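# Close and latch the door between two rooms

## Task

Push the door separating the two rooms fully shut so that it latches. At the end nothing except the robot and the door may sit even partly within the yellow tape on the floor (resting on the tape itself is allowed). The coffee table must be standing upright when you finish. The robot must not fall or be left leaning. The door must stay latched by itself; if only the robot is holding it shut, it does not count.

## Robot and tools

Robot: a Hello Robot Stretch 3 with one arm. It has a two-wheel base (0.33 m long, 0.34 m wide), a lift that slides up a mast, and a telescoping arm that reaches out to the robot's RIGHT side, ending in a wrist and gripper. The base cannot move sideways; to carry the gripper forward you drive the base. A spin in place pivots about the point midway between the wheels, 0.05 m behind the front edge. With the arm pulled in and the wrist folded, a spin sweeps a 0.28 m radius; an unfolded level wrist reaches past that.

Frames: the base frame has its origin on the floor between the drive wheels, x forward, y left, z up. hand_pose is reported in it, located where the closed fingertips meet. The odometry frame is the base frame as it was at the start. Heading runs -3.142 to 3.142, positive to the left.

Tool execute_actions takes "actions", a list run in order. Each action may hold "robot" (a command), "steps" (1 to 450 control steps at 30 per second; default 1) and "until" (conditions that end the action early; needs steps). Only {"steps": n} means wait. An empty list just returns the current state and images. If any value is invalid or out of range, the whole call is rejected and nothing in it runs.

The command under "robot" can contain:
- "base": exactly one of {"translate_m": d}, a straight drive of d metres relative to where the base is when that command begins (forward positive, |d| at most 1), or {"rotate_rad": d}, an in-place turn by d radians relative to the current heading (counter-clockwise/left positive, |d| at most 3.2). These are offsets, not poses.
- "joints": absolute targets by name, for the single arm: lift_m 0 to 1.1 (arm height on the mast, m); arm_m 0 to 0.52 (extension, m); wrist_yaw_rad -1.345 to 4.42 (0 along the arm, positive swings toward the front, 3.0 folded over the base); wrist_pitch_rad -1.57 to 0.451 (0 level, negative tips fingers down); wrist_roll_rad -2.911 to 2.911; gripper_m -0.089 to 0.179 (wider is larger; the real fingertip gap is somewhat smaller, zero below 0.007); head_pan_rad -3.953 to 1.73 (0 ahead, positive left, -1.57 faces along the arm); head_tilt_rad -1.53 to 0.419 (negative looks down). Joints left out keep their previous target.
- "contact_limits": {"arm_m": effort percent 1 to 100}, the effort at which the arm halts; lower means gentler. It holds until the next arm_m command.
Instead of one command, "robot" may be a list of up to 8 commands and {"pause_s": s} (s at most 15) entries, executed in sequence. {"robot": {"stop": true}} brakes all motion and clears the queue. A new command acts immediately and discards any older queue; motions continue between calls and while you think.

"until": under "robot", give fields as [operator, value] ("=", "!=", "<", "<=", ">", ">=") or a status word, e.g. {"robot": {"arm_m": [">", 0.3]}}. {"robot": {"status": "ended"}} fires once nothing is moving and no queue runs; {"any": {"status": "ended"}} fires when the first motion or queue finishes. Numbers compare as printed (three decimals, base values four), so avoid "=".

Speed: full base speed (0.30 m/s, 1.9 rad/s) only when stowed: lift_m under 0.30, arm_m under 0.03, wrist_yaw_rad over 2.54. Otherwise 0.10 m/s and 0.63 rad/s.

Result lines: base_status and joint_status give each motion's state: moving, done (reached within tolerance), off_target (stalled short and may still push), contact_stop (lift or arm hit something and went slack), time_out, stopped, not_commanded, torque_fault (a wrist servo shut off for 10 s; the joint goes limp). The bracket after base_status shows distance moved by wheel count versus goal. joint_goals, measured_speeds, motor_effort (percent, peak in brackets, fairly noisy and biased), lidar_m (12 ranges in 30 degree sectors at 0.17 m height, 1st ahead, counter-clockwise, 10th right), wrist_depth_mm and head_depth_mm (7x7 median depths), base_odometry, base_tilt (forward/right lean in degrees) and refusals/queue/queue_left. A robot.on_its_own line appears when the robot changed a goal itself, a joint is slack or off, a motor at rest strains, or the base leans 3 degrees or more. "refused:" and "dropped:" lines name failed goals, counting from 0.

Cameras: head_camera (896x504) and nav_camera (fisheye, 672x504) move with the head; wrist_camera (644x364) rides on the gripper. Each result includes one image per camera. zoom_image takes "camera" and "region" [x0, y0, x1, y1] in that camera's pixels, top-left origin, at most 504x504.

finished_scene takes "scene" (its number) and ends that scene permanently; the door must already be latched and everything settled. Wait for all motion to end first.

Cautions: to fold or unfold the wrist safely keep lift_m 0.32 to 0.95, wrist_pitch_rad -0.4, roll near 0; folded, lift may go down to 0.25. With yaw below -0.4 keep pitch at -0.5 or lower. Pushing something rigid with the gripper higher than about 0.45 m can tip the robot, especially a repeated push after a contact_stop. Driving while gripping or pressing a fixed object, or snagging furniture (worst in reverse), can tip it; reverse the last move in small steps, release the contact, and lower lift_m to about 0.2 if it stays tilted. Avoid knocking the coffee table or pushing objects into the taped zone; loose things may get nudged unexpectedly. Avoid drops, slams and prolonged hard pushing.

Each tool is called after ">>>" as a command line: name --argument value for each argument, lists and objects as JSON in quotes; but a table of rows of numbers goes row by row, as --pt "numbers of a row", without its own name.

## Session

>>> execute_actions --actions '[]'

Scene clock: 0.00 s.
robot.base_odometry: x=+0.000 y=+0.000 heading=+0.000 (m, m, rad; robot's odometry frame)
robot.turned_by_wheels: +0.000 (rad since the last result)
robot.turned_by_imu: +0.000 (rad since the last result)
robot.base_tilt: forward=+0.2 right=+2.2 (deg)
robot.lidar_m: 1.81 1.44 1.31 1.02 0.90 0.91 1.03 0.92 0.92 1.10 1.17 1.19
robot.head_depth_mm: 2012 2789 2898 2901 2971 2976 2501 / 2024 2519 2564 2579 2610 2630 2480 / 2047 2296 2319 2332 2364 2353 2344 / 1994 2087 2094 2107 2140 2165 2157 / 1878 1902 1917 1946 1961 1954 1981 / 1749 1765 1775 1778 1801 1819 1827 / 1631 1643 1653 1668 1534 1450 1430
robot.base_status: not_commanded
robot.joint_positions: lift_m=+0.570 arm_m=-0.001 wrist_yaw_rad=+2.866 wrist_pitch_rad=-0.557 wrist_roll_rad=-0.009 gripper_m=+0.037 head_pan_rad=-0.003 head_tilt_rad=+0.008
robot.joint_goals: lift_m=+0.570 arm_m=-0.001 wrist_yaw_rad=+2.866 wrist_pitch_rad=-0.557 wrist_roll_rad=-0.009 gripper_m=+0.037 head_pan_rad=-0.003 head_tilt_rad=+0.008
robot.joint_status: lift_m=not_commanded arm_m=not_commanded wrist_yaw_rad=not_commanded wrist_pitch_rad=not_commanded wrist_roll_rad=not_commanded gripper_m=not_commanded head_pan_rad=not_commanded head_tilt_rad=not_commanded
robot.measured_speeds: translate_m=+0.000 rotate_rad=+0.000 lift_m=+0.000 arm_m=+0.000 wrist_yaw_rad=+0.000 wrist_pitch_rad=+0.000 wrist_roll_rad=+0.000 head_pan_rad=+0.000 head_tilt_rad=+0.000
robot: refusals=0 queue=idle queue_left=0
robot.motor_effort: left_wheel=-1 right_wheel=+1 lift_m=+39 arm_m=+0 wrist_yaw_rad=+0 wrist_pitch_rad=+4 wrist_roll_rad=-1 gripper_m=+1 head_pan_rad=-1 head_tilt_rad=+1 (%)
robot.hand_pose: x=+0.0344 y=+0.0533 z=+0.5529 quat_wxyz=(+0.286, +0.697, +0.101, +0.650) (m; robot's base frame)
robot.wrist_depth_mm: - 965 - - - - - / - - - - - - - / - - - - - - - / 851 - - - - - - / 863 884 919 880 913 934 986 / 756 - - 772 790 799 817 / 672 657 692 694 677 719 704
pictures: head_camera (sideways: a quarter turn clockwise sets it upright), nav_camera (sideways: a quarter turn counterclockwise sets it upright), wrist_camera
Images, in order (width x height): head_camera 896x504, nav_camera 672x504, wrist_camera 644x364.

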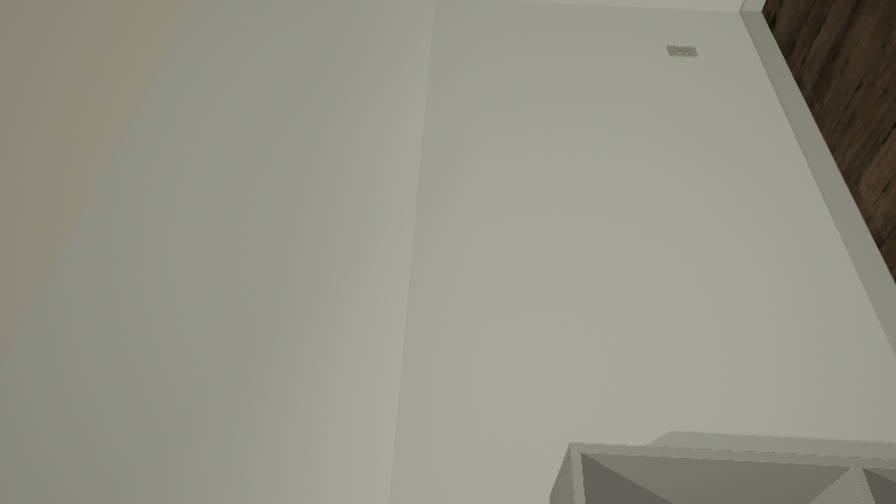

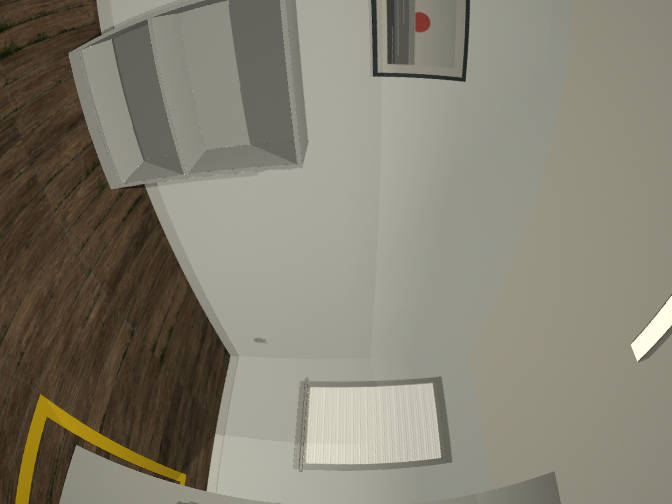

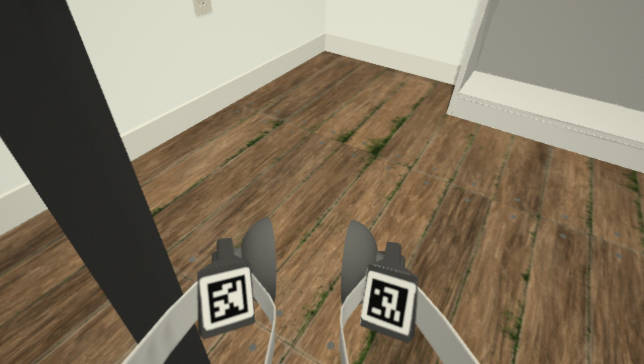

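>>> execute_actions --actions '[{"robot":{"joints":{"head_pan_rad":-1.3,"head_tilt_rad":-0.6,"wrist_yaw_rad":2.95,"wrist_pitch_rad":-0.5,"lift_m":0.27}},"steps":150,"until":{"robot":{"status":"ended"}}}]'

Scene clock: 4.13 s.
robot.base_odometry: x=+0.000 y=+0.000 heading=+0.000 (m, m, rad; robot's odometry frame)
robot.turned_by_wheels: +0.000 (rad since the last result)
robot.turned_by_imu: +0.000 (rad since the last result)
robot.base_tilt: forward=+0.2 right=+2.3 (deg)
robot.lidar_m: 1.80 1.44 1.31 1.01 0.90 0.91 1.04 0.92 0.92 1.10 1.17 1.19
robot.head_depth_mm: 1141 1246 1351 1440 1541 1505 1290 / 1109 1237 1385 1587 1732 1507 1282 / 1075 1192 1336 1515 1726 1509 1282 / 1051 1153 1293 1466 1671 1494 1279 / 1014 1122 1242 1408 1610 1487 1274 / 993 1093 1208 1349 1542 1489 1272 / 969 1058 1169 1306 1483 1482 1266
robot.base_status: not_commanded
robot.joint_positions: lift_m=+0.271 arm_m=-0.001 wrist_yaw_rad=+2.949 wrist_pitch_rad=-0.519 wrist_roll_rad=-0.009 gripper_m=+0.037 head_pan_rad=-1.293 head_tilt_rad=-0.592
robot.joint_goals: lift_m=+0.270 arm_m=-0.001 wrist_yaw_rad=+2.950 wrist_pitch_rad=-0.500 wrist_roll_rad=-0.009 gripper_m=+0.037 head_pan_rad=-1.300 head_tilt_rad=-0.600
robot.joint_status: lift_m=done arm_m=not_commanded wrist_yaw_rad=done wrist_pitch_rad=done wrist_roll_rad=not_commanded gripper_m=not_commanded head_pan_rad=done head_tilt_rad=done
robot.measured_speeds: translate_m=+0.000 rotate_rad=+0.000 lift_m=+0.000 arm_m=+0.000 wrist_yaw_rad=+0.000 wrist_pitch_rad=+0.000 wrist_roll_rad=+0.000 head_pan_rad=+0.000 head_tilt_rad=+0.000
robot: refusals=0 queue=done queue_left=0
robot.motor_effort: left_wheel=-1(1) right_wheel=+1(1) lift_m=+14(41) arm_m=-1(1) wrist_yaw_rad=+1(3) wrist_pitch_rad=+7(6) wrist_roll_rad=-1(1) gripper_m=+0(0) head_pan_rad=-4(51) head_tilt_rad=-3(19) (%)
robot.hand_pose: x=+0.0191 y=+0.0628 z=+0.2613 quat_wxyz=(+0.246, +0.694, +0.116, +0.666) (m; robot's base frame)
robot.wrist_depth_mm: - 921 - - - - - / 764 926 967 988 - - - / 728 - 751 762 790 806 814 / 596 - 618 617 633 658 653 / 494 - 536 540 537 555 557 / - - - - 463 468 475 / - - - 403 396 412 416
pictures: head_camera (sideways: a quarter turn clockwise sets it upright), nav_camera (sideways: a quarter turn counterclockwise sets it upright), wrist_camera
Images, in order (width x height): head_camera 896x504, nav_camera 672x504, wrist_camera 644x364.

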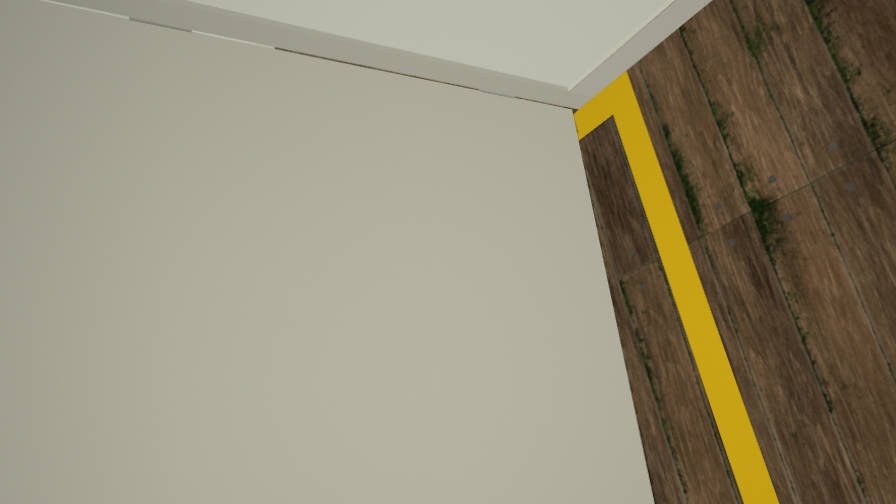

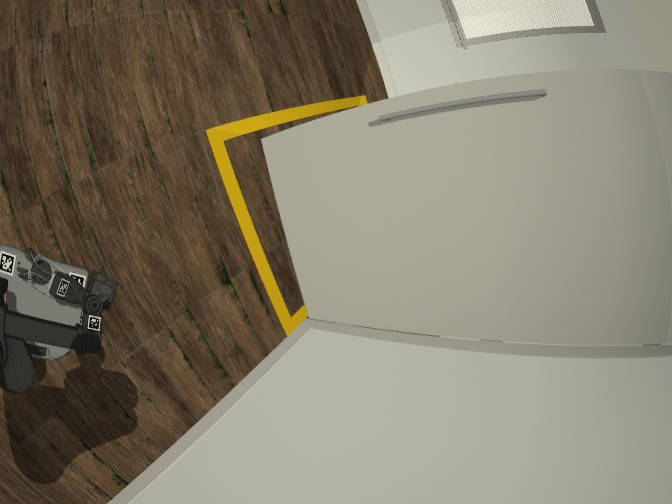

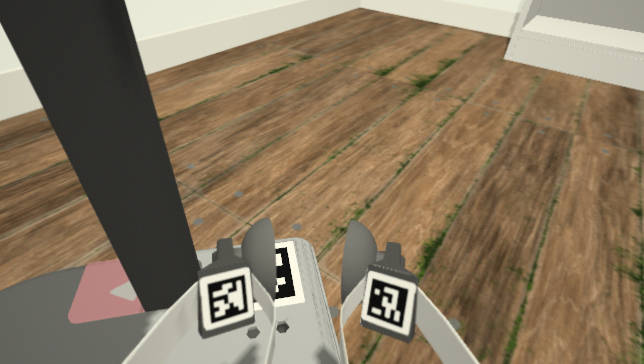

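>>> execute_actions --actions '[{"robot":[{"base":{"rotate_rad":-0.31},"joints":{"head_pan_rad":-1.75,"head_tilt_rad":-0.6}},{"base":{"translate_m":1.0}},{"base":{"translate_m":0.62}}],"steps":450,"until":{"robot":{"status":"ended"}}}]'

Scene clock: 15.43 s.
robot.base_odometry: x=+1.543 y=-0.494 heading=-0.310 (m, m, rad; robot's odometry frame)
robot.turned_by_wheels: -0.310 (rad since the last result)
robot.turned_by_imu: -0.307 (rad since the last result)
robot.base_tilt: forward=+0.2 right=+2.3 (deg)
robot.lidar_m: 1.09 0.81 0.78 0.81 0.99 2.30 2.40 0.76 0.76 1.50 1.52 1.46
robot.head_depth_mm: 3487 3792 3260 2360 1825 1516 1287 / 3596 3946 3244 2339 1834 1516 1286 / 3708 - 3195 2340 1830 1505 1277 / 1654 1831 2076 1958 1826 1504 1269 / 1727 1902 2120 1993 1809 1492 1272 / 1805 1996 2252 2293 1812 1490 1271 / 1875 2058 2268 2279 1798 1483 1268
robot.base_status: done (translate_m +0.6200 of +0.6200)
robot.joint_positions: lift_m=+0.271 arm_m=-0.001 wrist_yaw_rad=+2.949 wrist_pitch_rad=-0.519 wrist_roll_rad=-0.009 gripper_m=+0.037 head_pan_rad=-1.743 head_tilt_rad=-0.593
robot.joint_goals: lift_m=+0.270 arm_m=-0.001 wrist_yaw_rad=+2.950 wrist_pitch_rad=-0.500 wrist_roll_rad=-0.009 gripper_m=+0.037 head_pan_rad=-1.750 head_tilt_rad=-0.600
robot.joint_status: lift_m=done arm_m=not_commanded wrist_yaw_rad=done wrist_pitch_rad=done wrist_roll_rad=not_commanded gripper_m=not_commanded head_pan_rad=done head_tilt_rad=done
robot.measured_speeds: translate_m=+0.000 rotate_rad=+0.000 lift_m=+0.000 arm_m=+0.000 wrist_yaw_rad=+0.000 wrist_pitch_rad=+0.000 wrist_roll_rad=+0.000 head_pan_rad=+0.000 head_tilt_rad=+0.000
robot: refusals=0 queue=done queue_left=0
robot.motor_effort: left_wheel=+2(13) right_wheel=+0(4) lift_m=+15(15) arm_m=-1(1) wrist_yaw_rad=+1(1) wrist_pitch_rad=+7(7) wrist_roll_rad=-1(1) gripper_m=-2(1) head_pan_rad=-4(37) head_tilt_rad=-2(0) (%)
robot.hand_pose: x=+0.0190 y=+0.0629 z=+0.2614 quat_wxyz=(+0.246, +0.694, +0.116, +0.666) (m; robot's base frame)
robot.wrist_depth_mm: - 945 881 813 763 707 656 / 797 966 899 876 793 747 713 / 721 - 752 758 771 769 735 / 582 - 606 627 634 655 657 / 510 - 531 539 536 547 556 / - - - - 460 469 476 / - - - 398 395 410 415
pictures: head_camera (sideways: a quarter turn clockwise sets it upright), nav_camera (sideways: a quarter turn counterclockwise sets it upright), wrist_camera
Images, in order (width x height): head_camera 896x504, nav_camera 672x504, wrist_camera 644x364.

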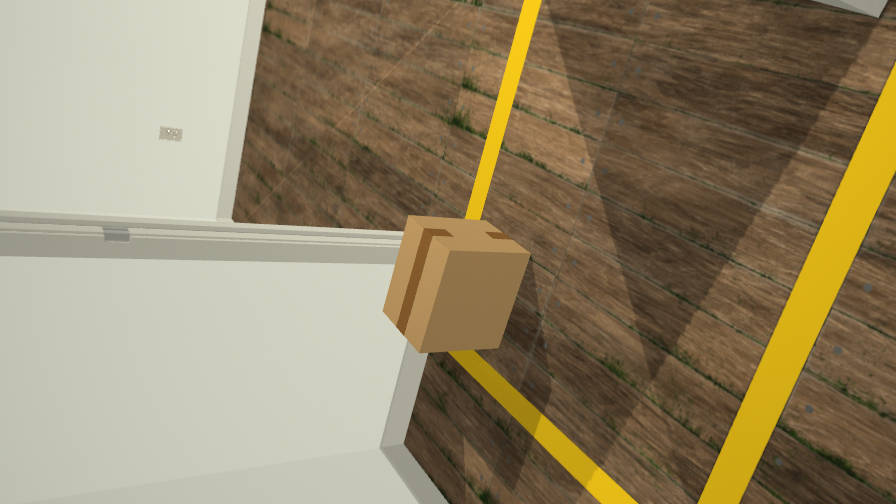

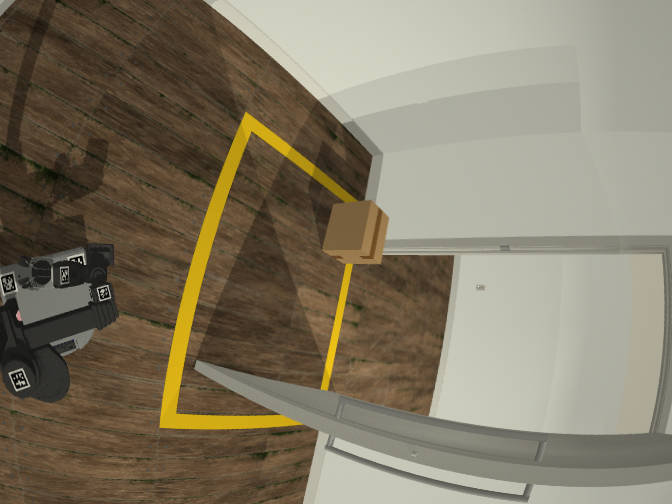

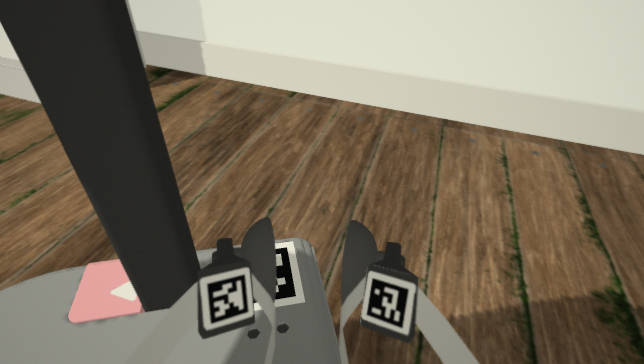

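>>> execute_actions --actions '[{"robot":[{"base":{"rotate_rad":-1.857},"joints":{"head_pan_rad":0.35,"head_tilt_rad":-0.85}},{"base":{"translate_m":0.96}}],"steps":450,"until":{"robot":{"status":"ended"}}}]'

Scene clock: 25.10 s.
robot.base_odometry: x=+1.004 y=-1.289 heading=-2.167 (m, m, rad; robot's odometry frame)
robot.turned_by_wheels: -1.857 (rad since the last result)
robot.turned_by_imu: -1.861 (rad since the last result)
robot.base_tilt: forward=+0.1 right=+2.0 (deg)
robot.lidar_m: 0.66 0.57 1.23 1.23 1.41 1.71 1.72 1.72 0.42 0.43 0.52 3.06
robot.head_depth_mm: 2905 2588 2079 1743 1491 1306 1163 / 2597 2504 2071 1739 1485 1303 1164 / 834 959 1144 1527 1435 1303 1166 / 894 1025 1193 1364 1182 1283 1160 / 966 1117 1328 1500 1230 1297 1157 / 1049 1229 1496 1678 1419 1297 1154 / 1145 1370 1663 1714 1474 1294 1150
robot.base_status: done (translate_m +0.9600 of +0.9600)
robot.joint_positions: lift_m=+0.271 arm_m=-0.001 wrist_yaw_rad=+2.949 wrist_pitch_rad=-0.519 wrist_roll_rad=-0.009 gripper_m=+0.037 head_pan_rad=+0.343 head_tilt_rad=-0.840
robot.joint_goals: lift_m=+0.270 arm_m=-0.001 wrist_yaw_rad=+2.950 wrist_pitch_rad=-0.500 wrist_roll_rad=-0.009 gripper_m=+0.037 head_pan_rad=+0.350 head_tilt_rad=-0.850
robot.joint_status: lift_m=done arm_m=not_commanded wrist_yaw_rad=done wrist_pitch_rad=done wrist_roll_rad=not_commanded gripper_m=not_commanded head_pan_rad=done head_tilt_rad=done
robot.measured_speeds: translate_m=+0.000 rotate_rad=+0.000 lift_m=+0.000 arm_m=+0.000 wrist_yaw_rad=+0.000 wrist_pitch_rad=+0.000 wrist_roll_rad=+0.000 head_pan_rad=+0.000 head_tilt_rad=+0.000
robot: refusals=0 queue=done queue_left=0
robot.motor_effort: left_wheel=+2(15) right_wheel=-1(6) lift_m=+15(15) arm_m=-1(1) wrist_yaw_rad=+1(1) wrist_pitch_rad=+7(7) wrist_roll_rad=-1(1) gripper_m=-1(0) head_pan_rad=+3(51) head_tilt_rad=-4(18) (%)
robot.hand_pose: x=+0.0190 y=+0.0629 z=+0.2614 quat_wxyz=(+0.246, +0.694, +0.116, +0.666) (m; robot's base frame)
robot.wrist_depth_mm: - - - - - - 603 / 876 943 952 - - - 600 / 718 - 765 780 787 794 598 / 583 - 605 617 634 646 583 / 504 - 538 545 544 543 530 / - - - - 456 462 474 / - - - 405 397 414 416
pictures: head_camera (sideways: a quarter turn clockwise sets it upright), nav_camera (sideways: a quarter turn counterclockwise sets it upright), wrist_camera
Images, in order (width x height): head_camera 896x504, nav_camera 672x504, wrist_camera 644x364.

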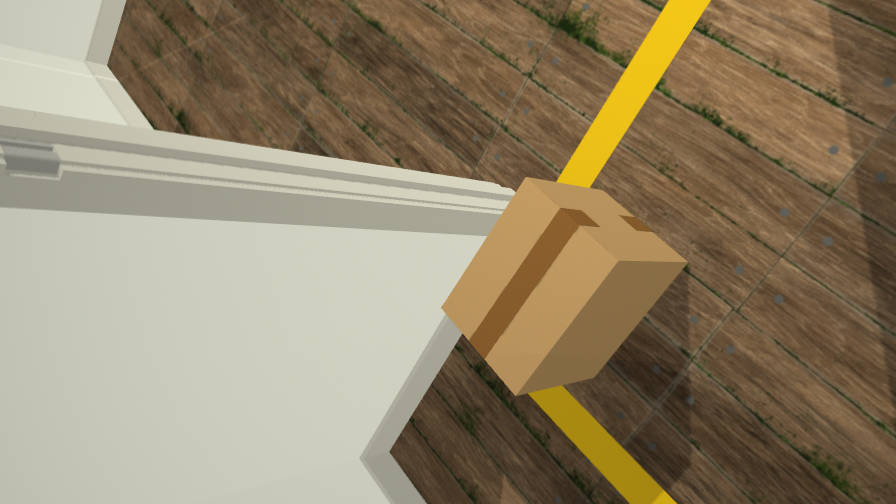

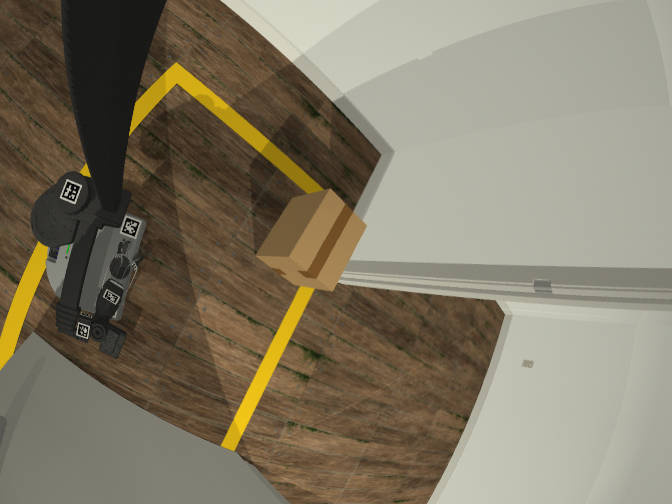

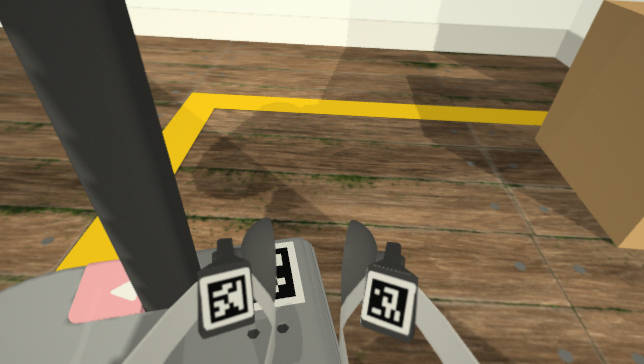

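>>> zoom_image --camera "head_camera" --region '[340, 0, 844, 504]'

Region (340, 0, 844, 504) of head_camera's 896x504 image, scaled by 1.000.

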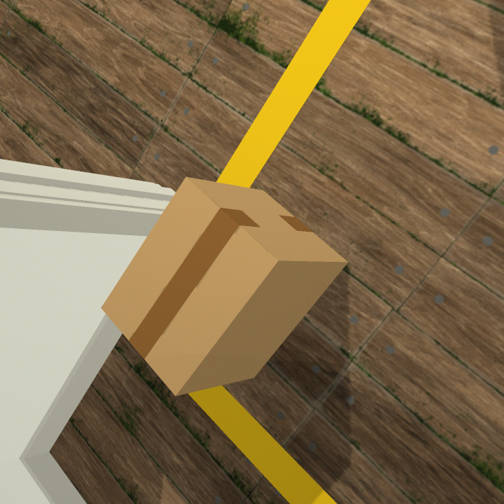

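>>> execute_actions --actions '[{"robot":[{"base":{"rotate_rad":-0.21},"joints":{"head_pan_rad":-0.5,"head_tilt_rad":-0.5}},{"base":{"translate_m":0.50}}],"steps":450,"until":{"robot":{"status":"ended"}}}]'

Scene clock: 40.57 s.
robot.base_odometry: x=+0.643 y=-1.635 heading=-2.377 (m, m, rad; robot's odometry frame)
robot.turned_by_wheels: -0.210 (rad since the last result)
robot.turned_by_imu: -0.209 (rad since the last result)
robot.base_tilt: forward=+0.4 right=+2.1 (deg)
robot.lidar_m: 2.56 0.59 0.31 0.30 1.27 1.79 2.21 0.62 0.50 0.50 0.54 2.62
robot.head_depth_mm: 2819 3064 3396 2762 2044 1643 1335 / 2671 2900 3245 2714 2016 1629 1360 / 2541 2784 3053 2711 2014 1612 1347 / 2438 2652 2935 2676 2000 1611 1348 / 2337 2539 2775 2641 1998 1599 1334 / 2278 2432 2660 2643 1993 1596 1335 / 2188 2353 2539 2619 1995 1586 1327
robot.base_status: done (translate_m +0.5000 of +0.5000)
robot.joint_positions: lift_m=+0.271 arm_m=-0.001 wrist_yaw_rad=+2.949 wrist_pitch_rad=-0.519 wrist_roll_rad=-0.009 gripper_m=+0.037 head_pan_rad=-0.493 head_tilt_rad=-0.506
robot.joint_goals: lift_m=+0.270 arm_m=-0.001 wrist_yaw_rad=+2.950 wrist_pitch_rad=-0.500 wrist_roll_rad=-0.009 gripper_m=+0.037 head_pan_rad=-0.500 head_tilt_rad=-0.500
robot.joint_status: lift_m=done arm_m=not_commanded wrist_yaw_rad=done wrist_pitch_rad=done wrist_roll_rad=not_commanded gripper_m=not_commanded head_pan_rad=done head_tilt_rad=done
robot.measured_speeds: translate_m=+0.000 rotate_rad=+0.000 lift_m=+0.000 arm_m=+0.000 wrist_yaw_rad=+0.000 wrist_pitch_rad=+0.000 wrist_roll_rad=+0.000 head_pan_rad=+0.000 head_tilt_rad=+0.000
robot: refusals=0 queue=done queue_left=0
robot.motor_effort: left_wheel=+2(14) right_wheel=-1(4) lift_m=+15(15) arm_m=-1(1) wrist_yaw_rad=+0(1) wrist_pitch_rad=+7(7) wrist_roll_rad=-1(1) gripper_m=-1(1) head_pan_rad=-4(50) head_tilt_rad=+2(17) (%)
robot.hand_pose: x=+0.0190 y=+0.0629 z=+0.2614 quat_wxyz=(+0.246, +0.694, +0.116, +0.666) (m; robot's base frame)
robot.wrist_depth_mm: - - 431 403 460 504 - / 884 942 360 365 383 554 - / 708 - 405 400 432 642 813 / 586 - 461 448 584 637 642 / 510 - 521 500 538 549 552 / - - - - 468 467 475 / - - - 406 394 415 414
pictures: head_camera (sideways: a quarter turn clockwise sets it upright), nav_camera (sideways: a quarter turn counterclockwise sets it upright), wrist_camera
Images, in order (width x height): head_camera 896x504, nav_camera 672x504, wrist_camera 644x364.

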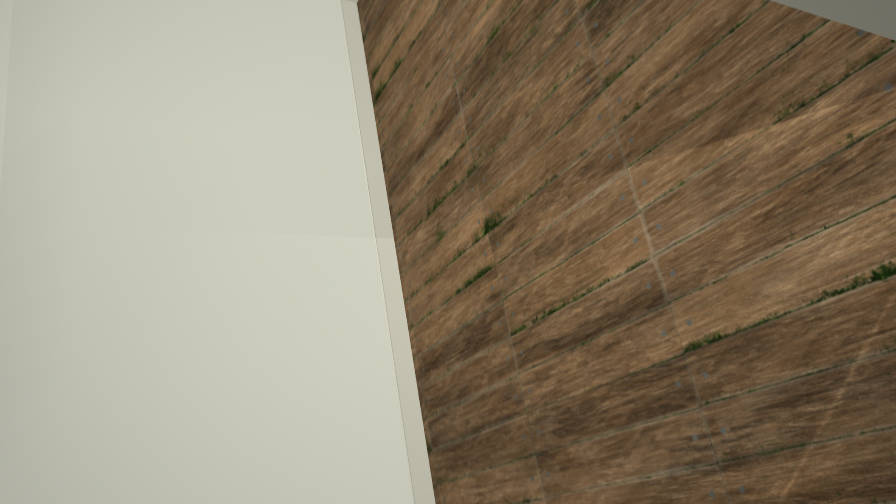

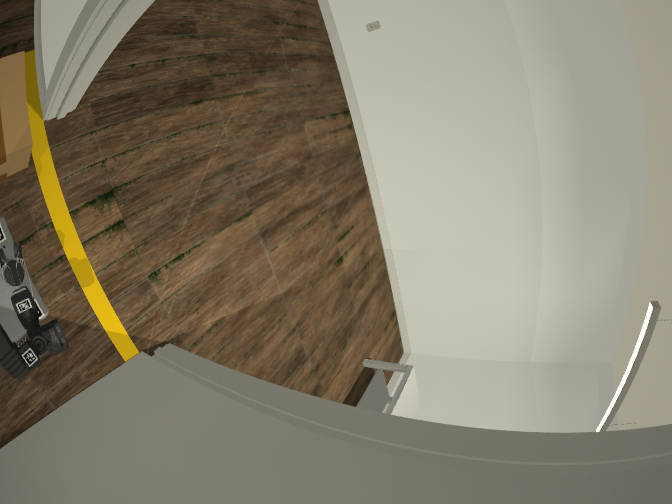

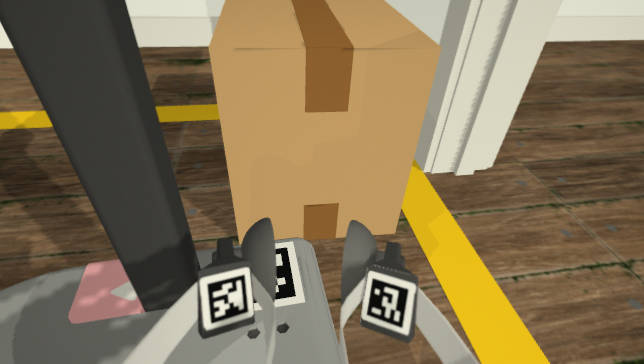

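>>> execute_actions --actions '[{"robot":[{"base":{"translate_m":-0.075},"joints":{"head_pan_rad":0.0,"head_tilt_rad":-1.1}},{"base":{"rotate_rad":1.42}},{"base":{"translate_m":0.17}},{"joints":{"lift_m":0.36}}],"steps":450,"until":{"robot":{"status":"ended"}}}]'

Scene clock: 49.87 s.
robot.base_odometry: x=+0.795 y=-1.722 heading=-0.957 (m, m, rad; robot's odometry frame)
robot.turned_by_wheels: +1.420 (rad since the last result)
robot.turned_by_imu: +1.427 (rad since the last result)
robot.base_tilt: forward=+0.3 right=+2.1 (deg)
robot.lidar_m: 0.16 1.06 1.34 2.16 2.19 0.68 0.66 0.68 2.74 2.61 0.22 0.15
robot.head_depth_mm: 968 990 1014 1048 1076 1214 1125 / 1084 1278 1430 1410 1055 1038 1148 / 1076 1306 1557 1455 1026 979 1153 / 1068 1296 1549 1446 1053 1173 - / 1062 1289 1543 1438 1321 1211 - / 1061 1275 1531 1446 1320 1211 1135 / 1049 1265 1525 1442 1315 1208 1123
robot.base_status: done (translate_m +0.1700 of +0.1700)
robot.joint_positions: lift_m=+0.359 arm_m=-0.001 wrist_yaw_rad=+2.949 wrist_pitch_rad=-0.519 wrist_roll_rad=-0.009 gripper_m=+0.037 head_pan_rad=-0.007 head_tilt_rad=-1.087
robot.joint_goals: lift_m=+0.360 arm_m=-0.001 wrist_yaw_rad=+2.950 wrist_pitch_rad=-0.500 wrist_roll_rad=-0.009 gripper_m=+0.037 head_pan_rad=+0.000 head_tilt_rad=-1.100
robot.joint_status: lift_m=done arm_m=not_commanded wrist_yaw_rad=done wrist_pitch_rad=done wrist_roll_rad=not_commanded gripper_m=not_commanded head_pan_rad=done head_tilt_rad=done
robot.measured_speeds: translate_m=+0.000 rotate_rad=+0.000 lift_m=+0.000 arm_m=+0.000 wrist_yaw_rad=+0.000 wrist_pitch_rad=+0.000 wrist_roll_rad=+0.000 head_pan_rad=+0.000 head_tilt_rad=+0.000
robot: refusals=0 queue=done queue_left=0
robot.motor_effort: left_wheel=-5(12) right_wheel=+3(8) lift_m=+58(59) arm_m=-1(1) wrist_yaw_rad=+0(0) wrist_pitch_rad=+7(7) wrist_roll_rad=-1(1) gripper_m=+0(0) head_pan_rad=+4(37) head_tilt_rad=-5(27) (%)
robot.hand_pose: x=+0.0190 y=+0.0629 z=+0.3500 quat_wxyz=(+0.246, +0.694, +0.116, +0.666) (m; robot's base frame)
robot.wrist_depth_mm: - - - - - - 967 / - - - - - - 978 / 896 - 920 920 975 962 952 / 732 - 746 770 774 796 811 / 619 - 649 647 664 667 681 / 537 542 - 550 561 575 590 / 482 - - 490 483 501 505
pictures: head_camera (sideways: a quarter turn clockwise sets it upright), nav_camera (sideways: a quarter turn counterclockwise sets it upright), wrist_camera
Images, in order (width x height): head_camera 896x504, nav_camera 672x504, wrist_camera 644x364.

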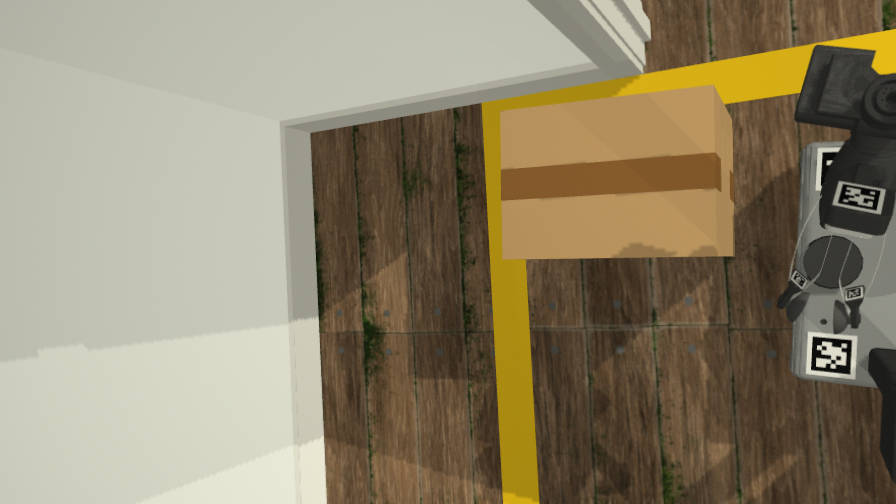

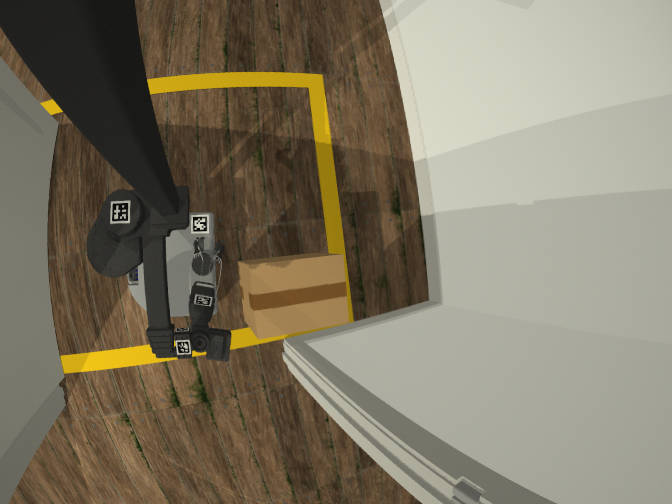

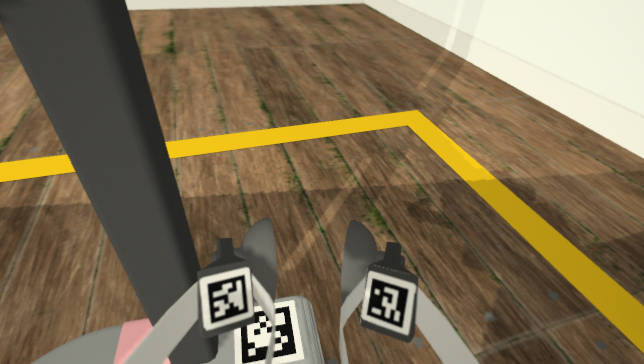

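>>> execute_actions --actions '[{"robot":[{"base":{"rotate_rad":0.06}},{"base":{"translate_m":0.33}}],"steps":450,"until":{"robot":{"status":"ended"}}}]'

Scene clock: 56.20 s.
robot.base_odometry: x=+1.001 y=-1.979 heading=-0.896 (m, m, rad; robot's odometry frame)
robot.turned_by_wheels: +0.061 (rad since the last result)
robot.turned_by_imu: -0.450 (rad since the last result)
robot.base_tilt: forward=+0.4 right=+2.2 (deg)
robot.lidar_m: - 0.81 0.82 1.10 2.20 2.26 0.92 0.90 0.96 2.70 0.15 -
robot.head_depth_mm: 418 468 534 618 724 1185 1124 / 476 543 630 757 940 1141 1153 / 555 646 774 975 1034 947 1148 / 661 800 1003 1335 1030 946 - / 817 1007 1282 1445 1319 1202 - / 836 988 1212 1419 1317 1209 1135 / 791 928 1120 1384 1314 1209 1123
robot.base_status: off_target (translate_m +0.3297 of +0.3300)
robot.joint_positions: lift_m=+0.359 arm_m=-0.001 wrist_yaw_rad=+2.949 wrist_pitch_rad=-0.518 wrist_roll_rad=-0.009 gripper_m=+0.037 head_pan_rad=-0.007 head_tilt_rad=-1.088
robot.joint_goals: lift_m=+0.360 arm_m=-0.001 wrist_yaw_rad=+2.950 wrist_pitch_rad=-0.500 wrist_roll_rad=-0.009 gripper_m=+0.037 head_pan_rad=+0.000 head_tilt_rad=-1.100
robot.joint_status: lift_m=done arm_m=not_commanded wrist_yaw_rad=done wrist_pitch_rad=done wrist_roll_rad=not_commanded gripper_m=not_commanded head_pan_rad=done head_tilt_rad=done
robot.measured_speeds: translate_m=+0.000 rotate_rad=+0.000 lift_m=+0.000 arm_m=+0.000 wrist_yaw_rad=+0.000 wrist_pitch_rad=+0.000 wrist_roll_rad=+0.000 head_pan_rad=+0.000 head_tilt_rad=+0.000
robot: refusals=0 queue=done queue_left=0
robot.on_its_own: left_wheel is at rest, and its effort (+75) is outside its rest range (-18 to +18); right_wheel is at rest, and its effort (+20) is outside its rest range (-18 to +18)
robot.motor_effort: left_wheel=+75(89) right_wheel=+20(40) lift_m=+57(57) arm_m=-2(0) wrist_yaw_rad=+1(0) wrist_pitch_rad=+7(7) wrist_roll_rad=-1(1) gripper_m=-1(0) head_pan_rad=+3(4) head_tilt_rad=-5(5) (%)
robot.hand_pose: x=+0.0190 y=+0.0630 z=+0.3502 quat_wxyz=(+0.246, +0.694, +0.116, +0.666) (m; robot's base frame)
robot.wrist_depth_mm: - - - - 878 730 626 / - - - - 950 766 657 / 850 - 926 917 933 803 685 / 716 - 749 786 769 770 714 / 614 - 663 654 677 669 666 / 539 541 - 561 569 573 243 / 486 - - 493 485 211 213
pictures: head_camera (sideways: a quarter turn clockwise sets it upright), nav_camera (sideways: a quarter turn counterclockwise sets it upright), wrist_camera
Images, in order (width x height): head_camera 896x504, nav_camera 672x504, wrist_camera 644x364.

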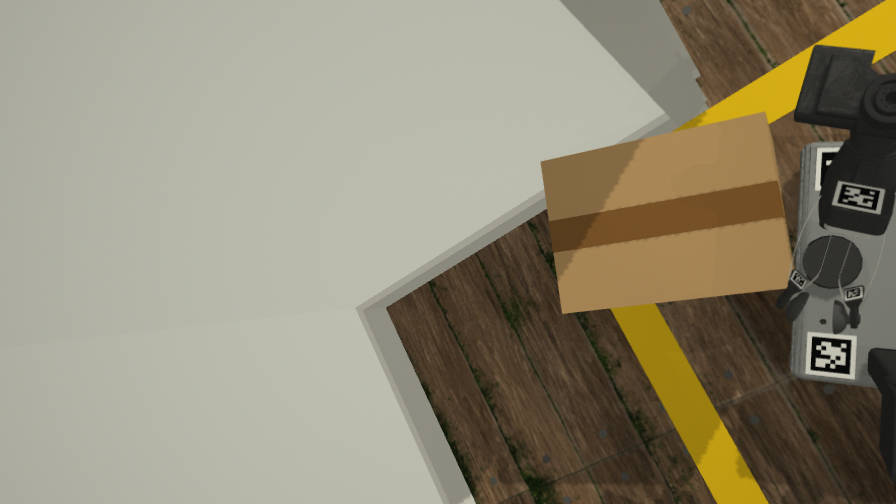

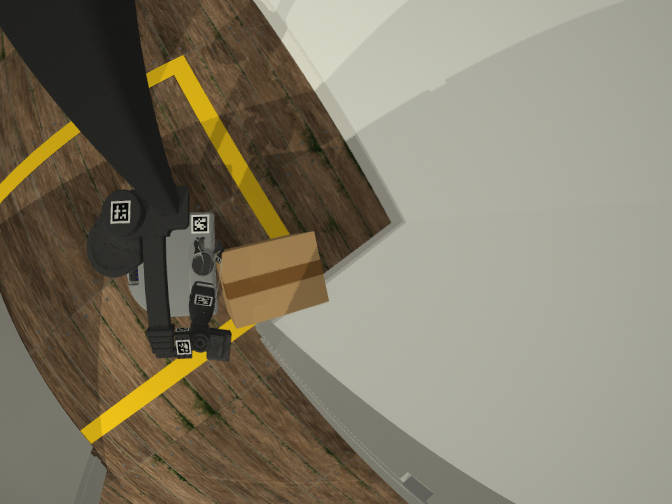

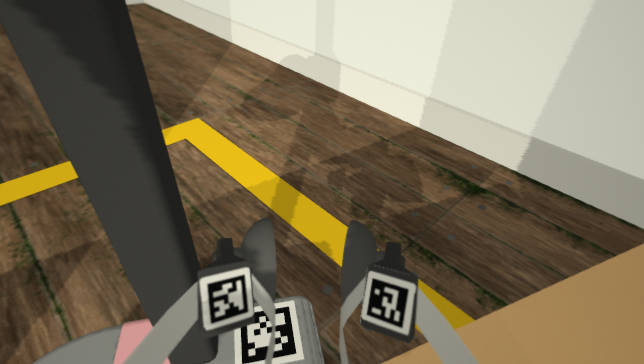

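>>> execute_actions --actions '[{"robot":{"base":{"translate_m":-0.2}},"steps":450,"until":{"robot":{"status":"ended"}}}]'

Scene clock: 61.20 s.
robot.base_odometry: x=+0.876 y=-1.823 heading=-0.897 (m, m, rad; robot's odometry frame)
robot.turned_by_wheels: -0.001 (rad since the last result)
robot.turned_by_imu: -0.001 (rad since the last result)
robot.base_tilt: forward=+0.2 right=+2.3 (deg)
robot.lidar_m: 0.25 0.97 1.00 1.33 2.10 2.15 0.74 0.72 0.77 2.81 2.68 0.28
robot.head_depth_mm: 562 629 712 828 1288 1211 1129 / 640 730 850 1019 1202 1214 1150 / 745 870 1042 1125 1040 1200 1152 / 888 1075 1353 1123 1027 1199 - / 1058 1274 1540 1446 1321 1214 - / 1019 1209 1485 1440 1313 1210 1135 / 970 1133 1370 1445 1311 1210 1125
robot.base_status: done (translate_m -0.2000 of -0.2000)
robot.joint_positions: lift_m=+0.359 arm_m=-0.001 wrist_yaw_rad=+2.949 wrist_pitch_rad=-0.518 wrist_roll_rad=-0.009 gripper_m=+0.037 head_pan_rad=-0.007 head_tilt_rad=-1.088
robot.joint_goals: lift_m=+0.360 arm_m=-0.001 wrist_yaw_rad=+2.950 wrist_pitch_rad=-0.500 wrist_roll_rad=-0.009 gripper_m=+0.037 head_pan_rad=+0.000 head_tilt_rad=-1.100
robot.joint_status: lift_m=done arm_m=not_commanded wrist_yaw_rad=done wrist_pitch_rad=done wrist_roll_rad=not_commanded gripper_m=not_commanded head_pan_rad=done head_tilt_rad=done
robot.measured_speeds: translate_m=+0.000 rotate_rad=+0.000 lift_m=+0.000 arm_m=+0.000 wrist_yaw_rad=+0.000 wrist_pitch_rad=+0.000 wrist_roll_rad=+0.000 head_pan_rad=+0.000 head_tilt_rad=+0.000
robot: refusals=0 queue=done queue_left=0
robot.motor_effort: left_wheel=+1(76) right_wheel=+1(19) lift_m=+57(57) arm_m=-1(2) wrist_yaw_rad=+0(1) wrist_pitch_rad=+7(7) wrist_roll_rad=-1(1) gripper_m=-1(0) head_pan_rad=+4(4) head_tilt_rad=-4(4) (%)
robot.hand_pose: x=+0.0190 y=+0.0630 z=+0.3502 quat_wxyz=(+0.246, +0.694, +0.116, +0.666) (m; robot's base frame)
robot.wrist_depth_mm: - - - - - 862 767 / - - - - - 937 788 / 883 - 917 957 943 947 834 / 720 - 767 752 800 790 815 / 625 - 652 642 667 668 670 / 547 544 - 555 567 570 579 / 494 - - 493 490 503 509
pictures: head_camera (sideways: a quarter turn clockwise sets it upright), nav_camera (sideways: a quarter turn counterclockwise sets it upright), wrist_camera
Images, in order (width x height): head_camera 896x504, nav_camera 672x504, wrist_camera 644x364.

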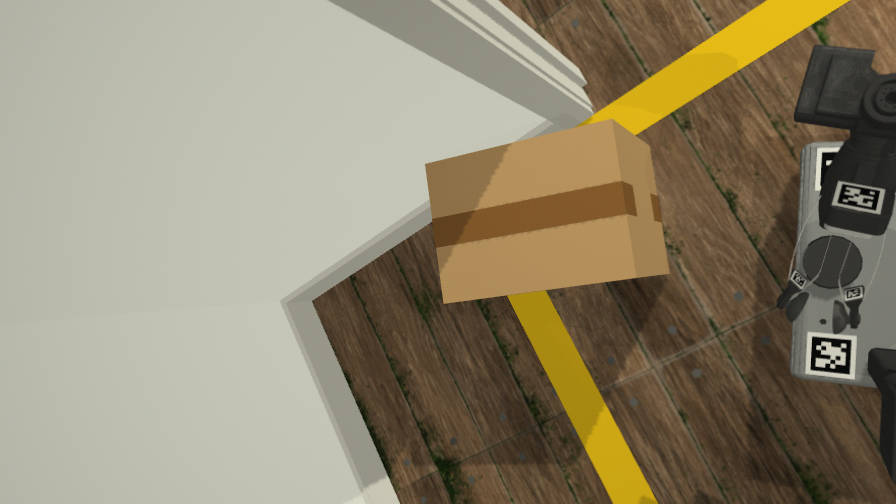

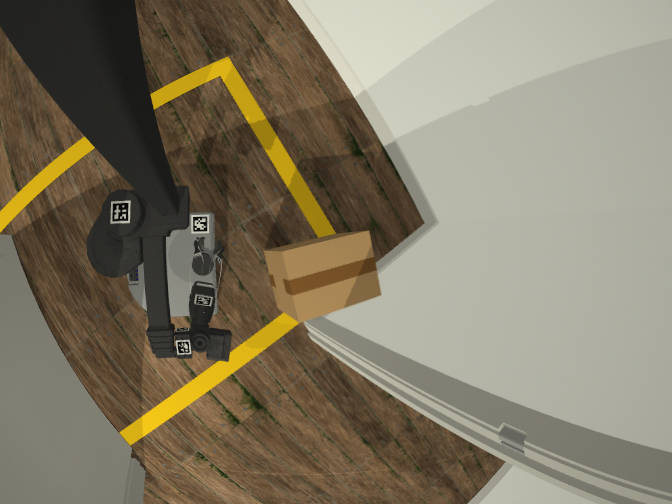

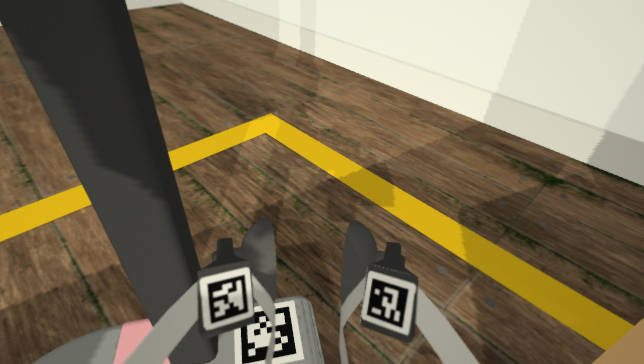

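>>> execute_actions --actions '[{"robot":[{"base":{"translate_m":-0.12}},{"base":{"rotate_rad":-0.89}},{"base":{"translate_m":0.30}},{"base":{"rotate_rad":1.50}}],"steps":450,"until":{"robot":{"status":"ended"}}}]'

Scene clock: 81.03 s.
robot.base_odometry: x=+0.737 y=-2.022 heading=-0.287 (m, m, rad; robot's odometry frame)
robot.turned_by_wheels: +0.610 (rad since the last result)
robot.turned_by_imu: +0.616 (rad since the last result)
robot.base_tilt: forward=+0.2 right=+2.2 (deg)
robot.lidar_m: 0.23 0.29 1.56 2.32 0.84 0.68 0.68 0.79 2.50 2.44 0.35 0.23
robot.head_depth_mm: 927 858 796 746 746 1204 1127 / 1042 1222 1353 1118 1072 1188 1149 / 1056 1274 1530 1439 1042 1197 1154 / 1064 1288 1550 1425 1029 1200 - / 1074 1305 1552 1446 1284 1212 - / 1086 1324 1561 1439 1317 1215 1133 / 1103 1347 1568 1444 1320 1210 1120
robot.base_status: done (rotate_rad +1.4999 of +1.5000)
robot.joint_positions: lift_m=+0.359 arm_m=-0.001 wrist_yaw_rad=+2.949 wrist_pitch_rad=-0.518 wrist_roll_rad=-0.009 gripper_m=+0.037 head_pan_rad=-0.007 head_tilt_rad=-1.088
robot.joint_goals: lift_m=+0.360 arm_m=-0.001 wrist_yaw_rad=+2.950 wrist_pitch_rad=-0.500 wrist_roll_rad=-0.009 gripper_m=+0.037 head_pan_rad=+0.000 head_tilt_rad=-1.100
robot.joint_status: lift_m=done arm_m=not_commanded wrist_yaw_rad=done wrist_pitch_rad=done wrist_roll_rad=not_commanded gripper_m=not_commanded head_pan_rad=done head_tilt_rad=done
robot.measured_speeds: translate_m=+0.000 rotate_rad=+0.000 lift_m=+0.000 arm_m=+0.000 wrist_yaw_rad=+0.000 wrist_pitch_rad=+0.000 wrist_roll_rad=+0.000 head_pan_rad=+0.000 head_tilt_rad=+0.000
robot: refusals=0 queue=done queue_left=0
robot.motor_effort: left_wheel=-4(10) right_wheel=+3(7) lift_m=+57(57) arm_m=-1(1) wrist_yaw_rad=+0(1) wrist_pitch_rad=+7(7) wrist_roll_rad=-1(1) gripper_m=+1(1) head_pan_rad=+3(5) head_tilt_rad=-4(4) (%)
robot.hand_pose: x=+0.0190 y=+0.0630 z=+0.3502 quat_wxyz=(+0.246, +0.694, +0.116, +0.666) (m; robot's base frame)
robot.wrist_depth_mm: - - - - - - - / - - - - - - - / 855 - 934 929 970 996 - / 725 - 774 763 788 796 805 / 629 - 658 641 654 660 639 / 540 546 - 566 570 572 308 / 485 - - 494 484 491 295
pictures: head_camera (sideways: a quarter turn clockwise sets it upright), nav_camera (sideways: a quarter turn counterclockwise sets it upright), wrist_camera
Images, in order (width x height): head_camera 896x504, nav_camera 672x504, wrist_camera 644x364.

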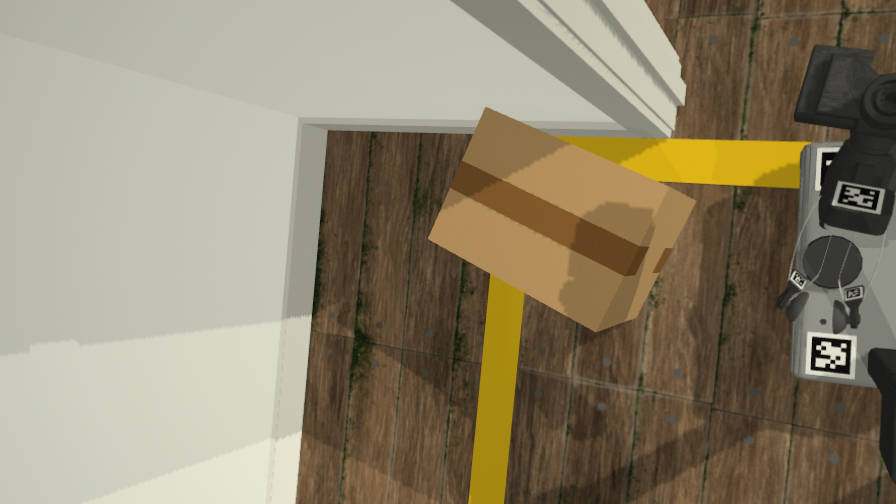

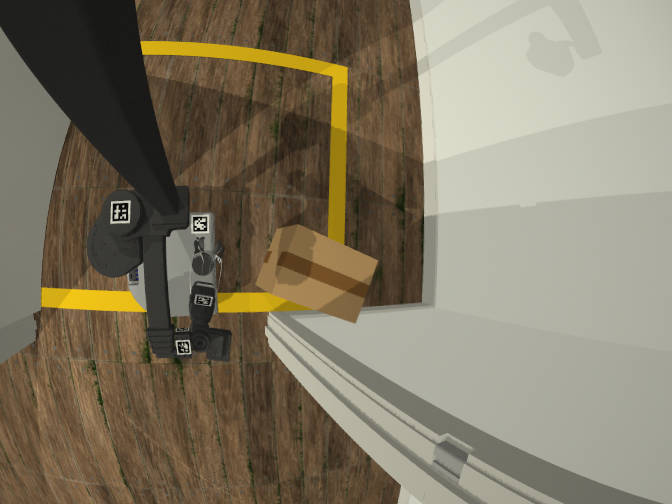

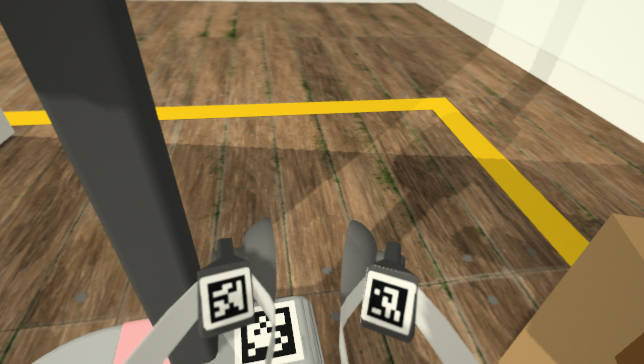

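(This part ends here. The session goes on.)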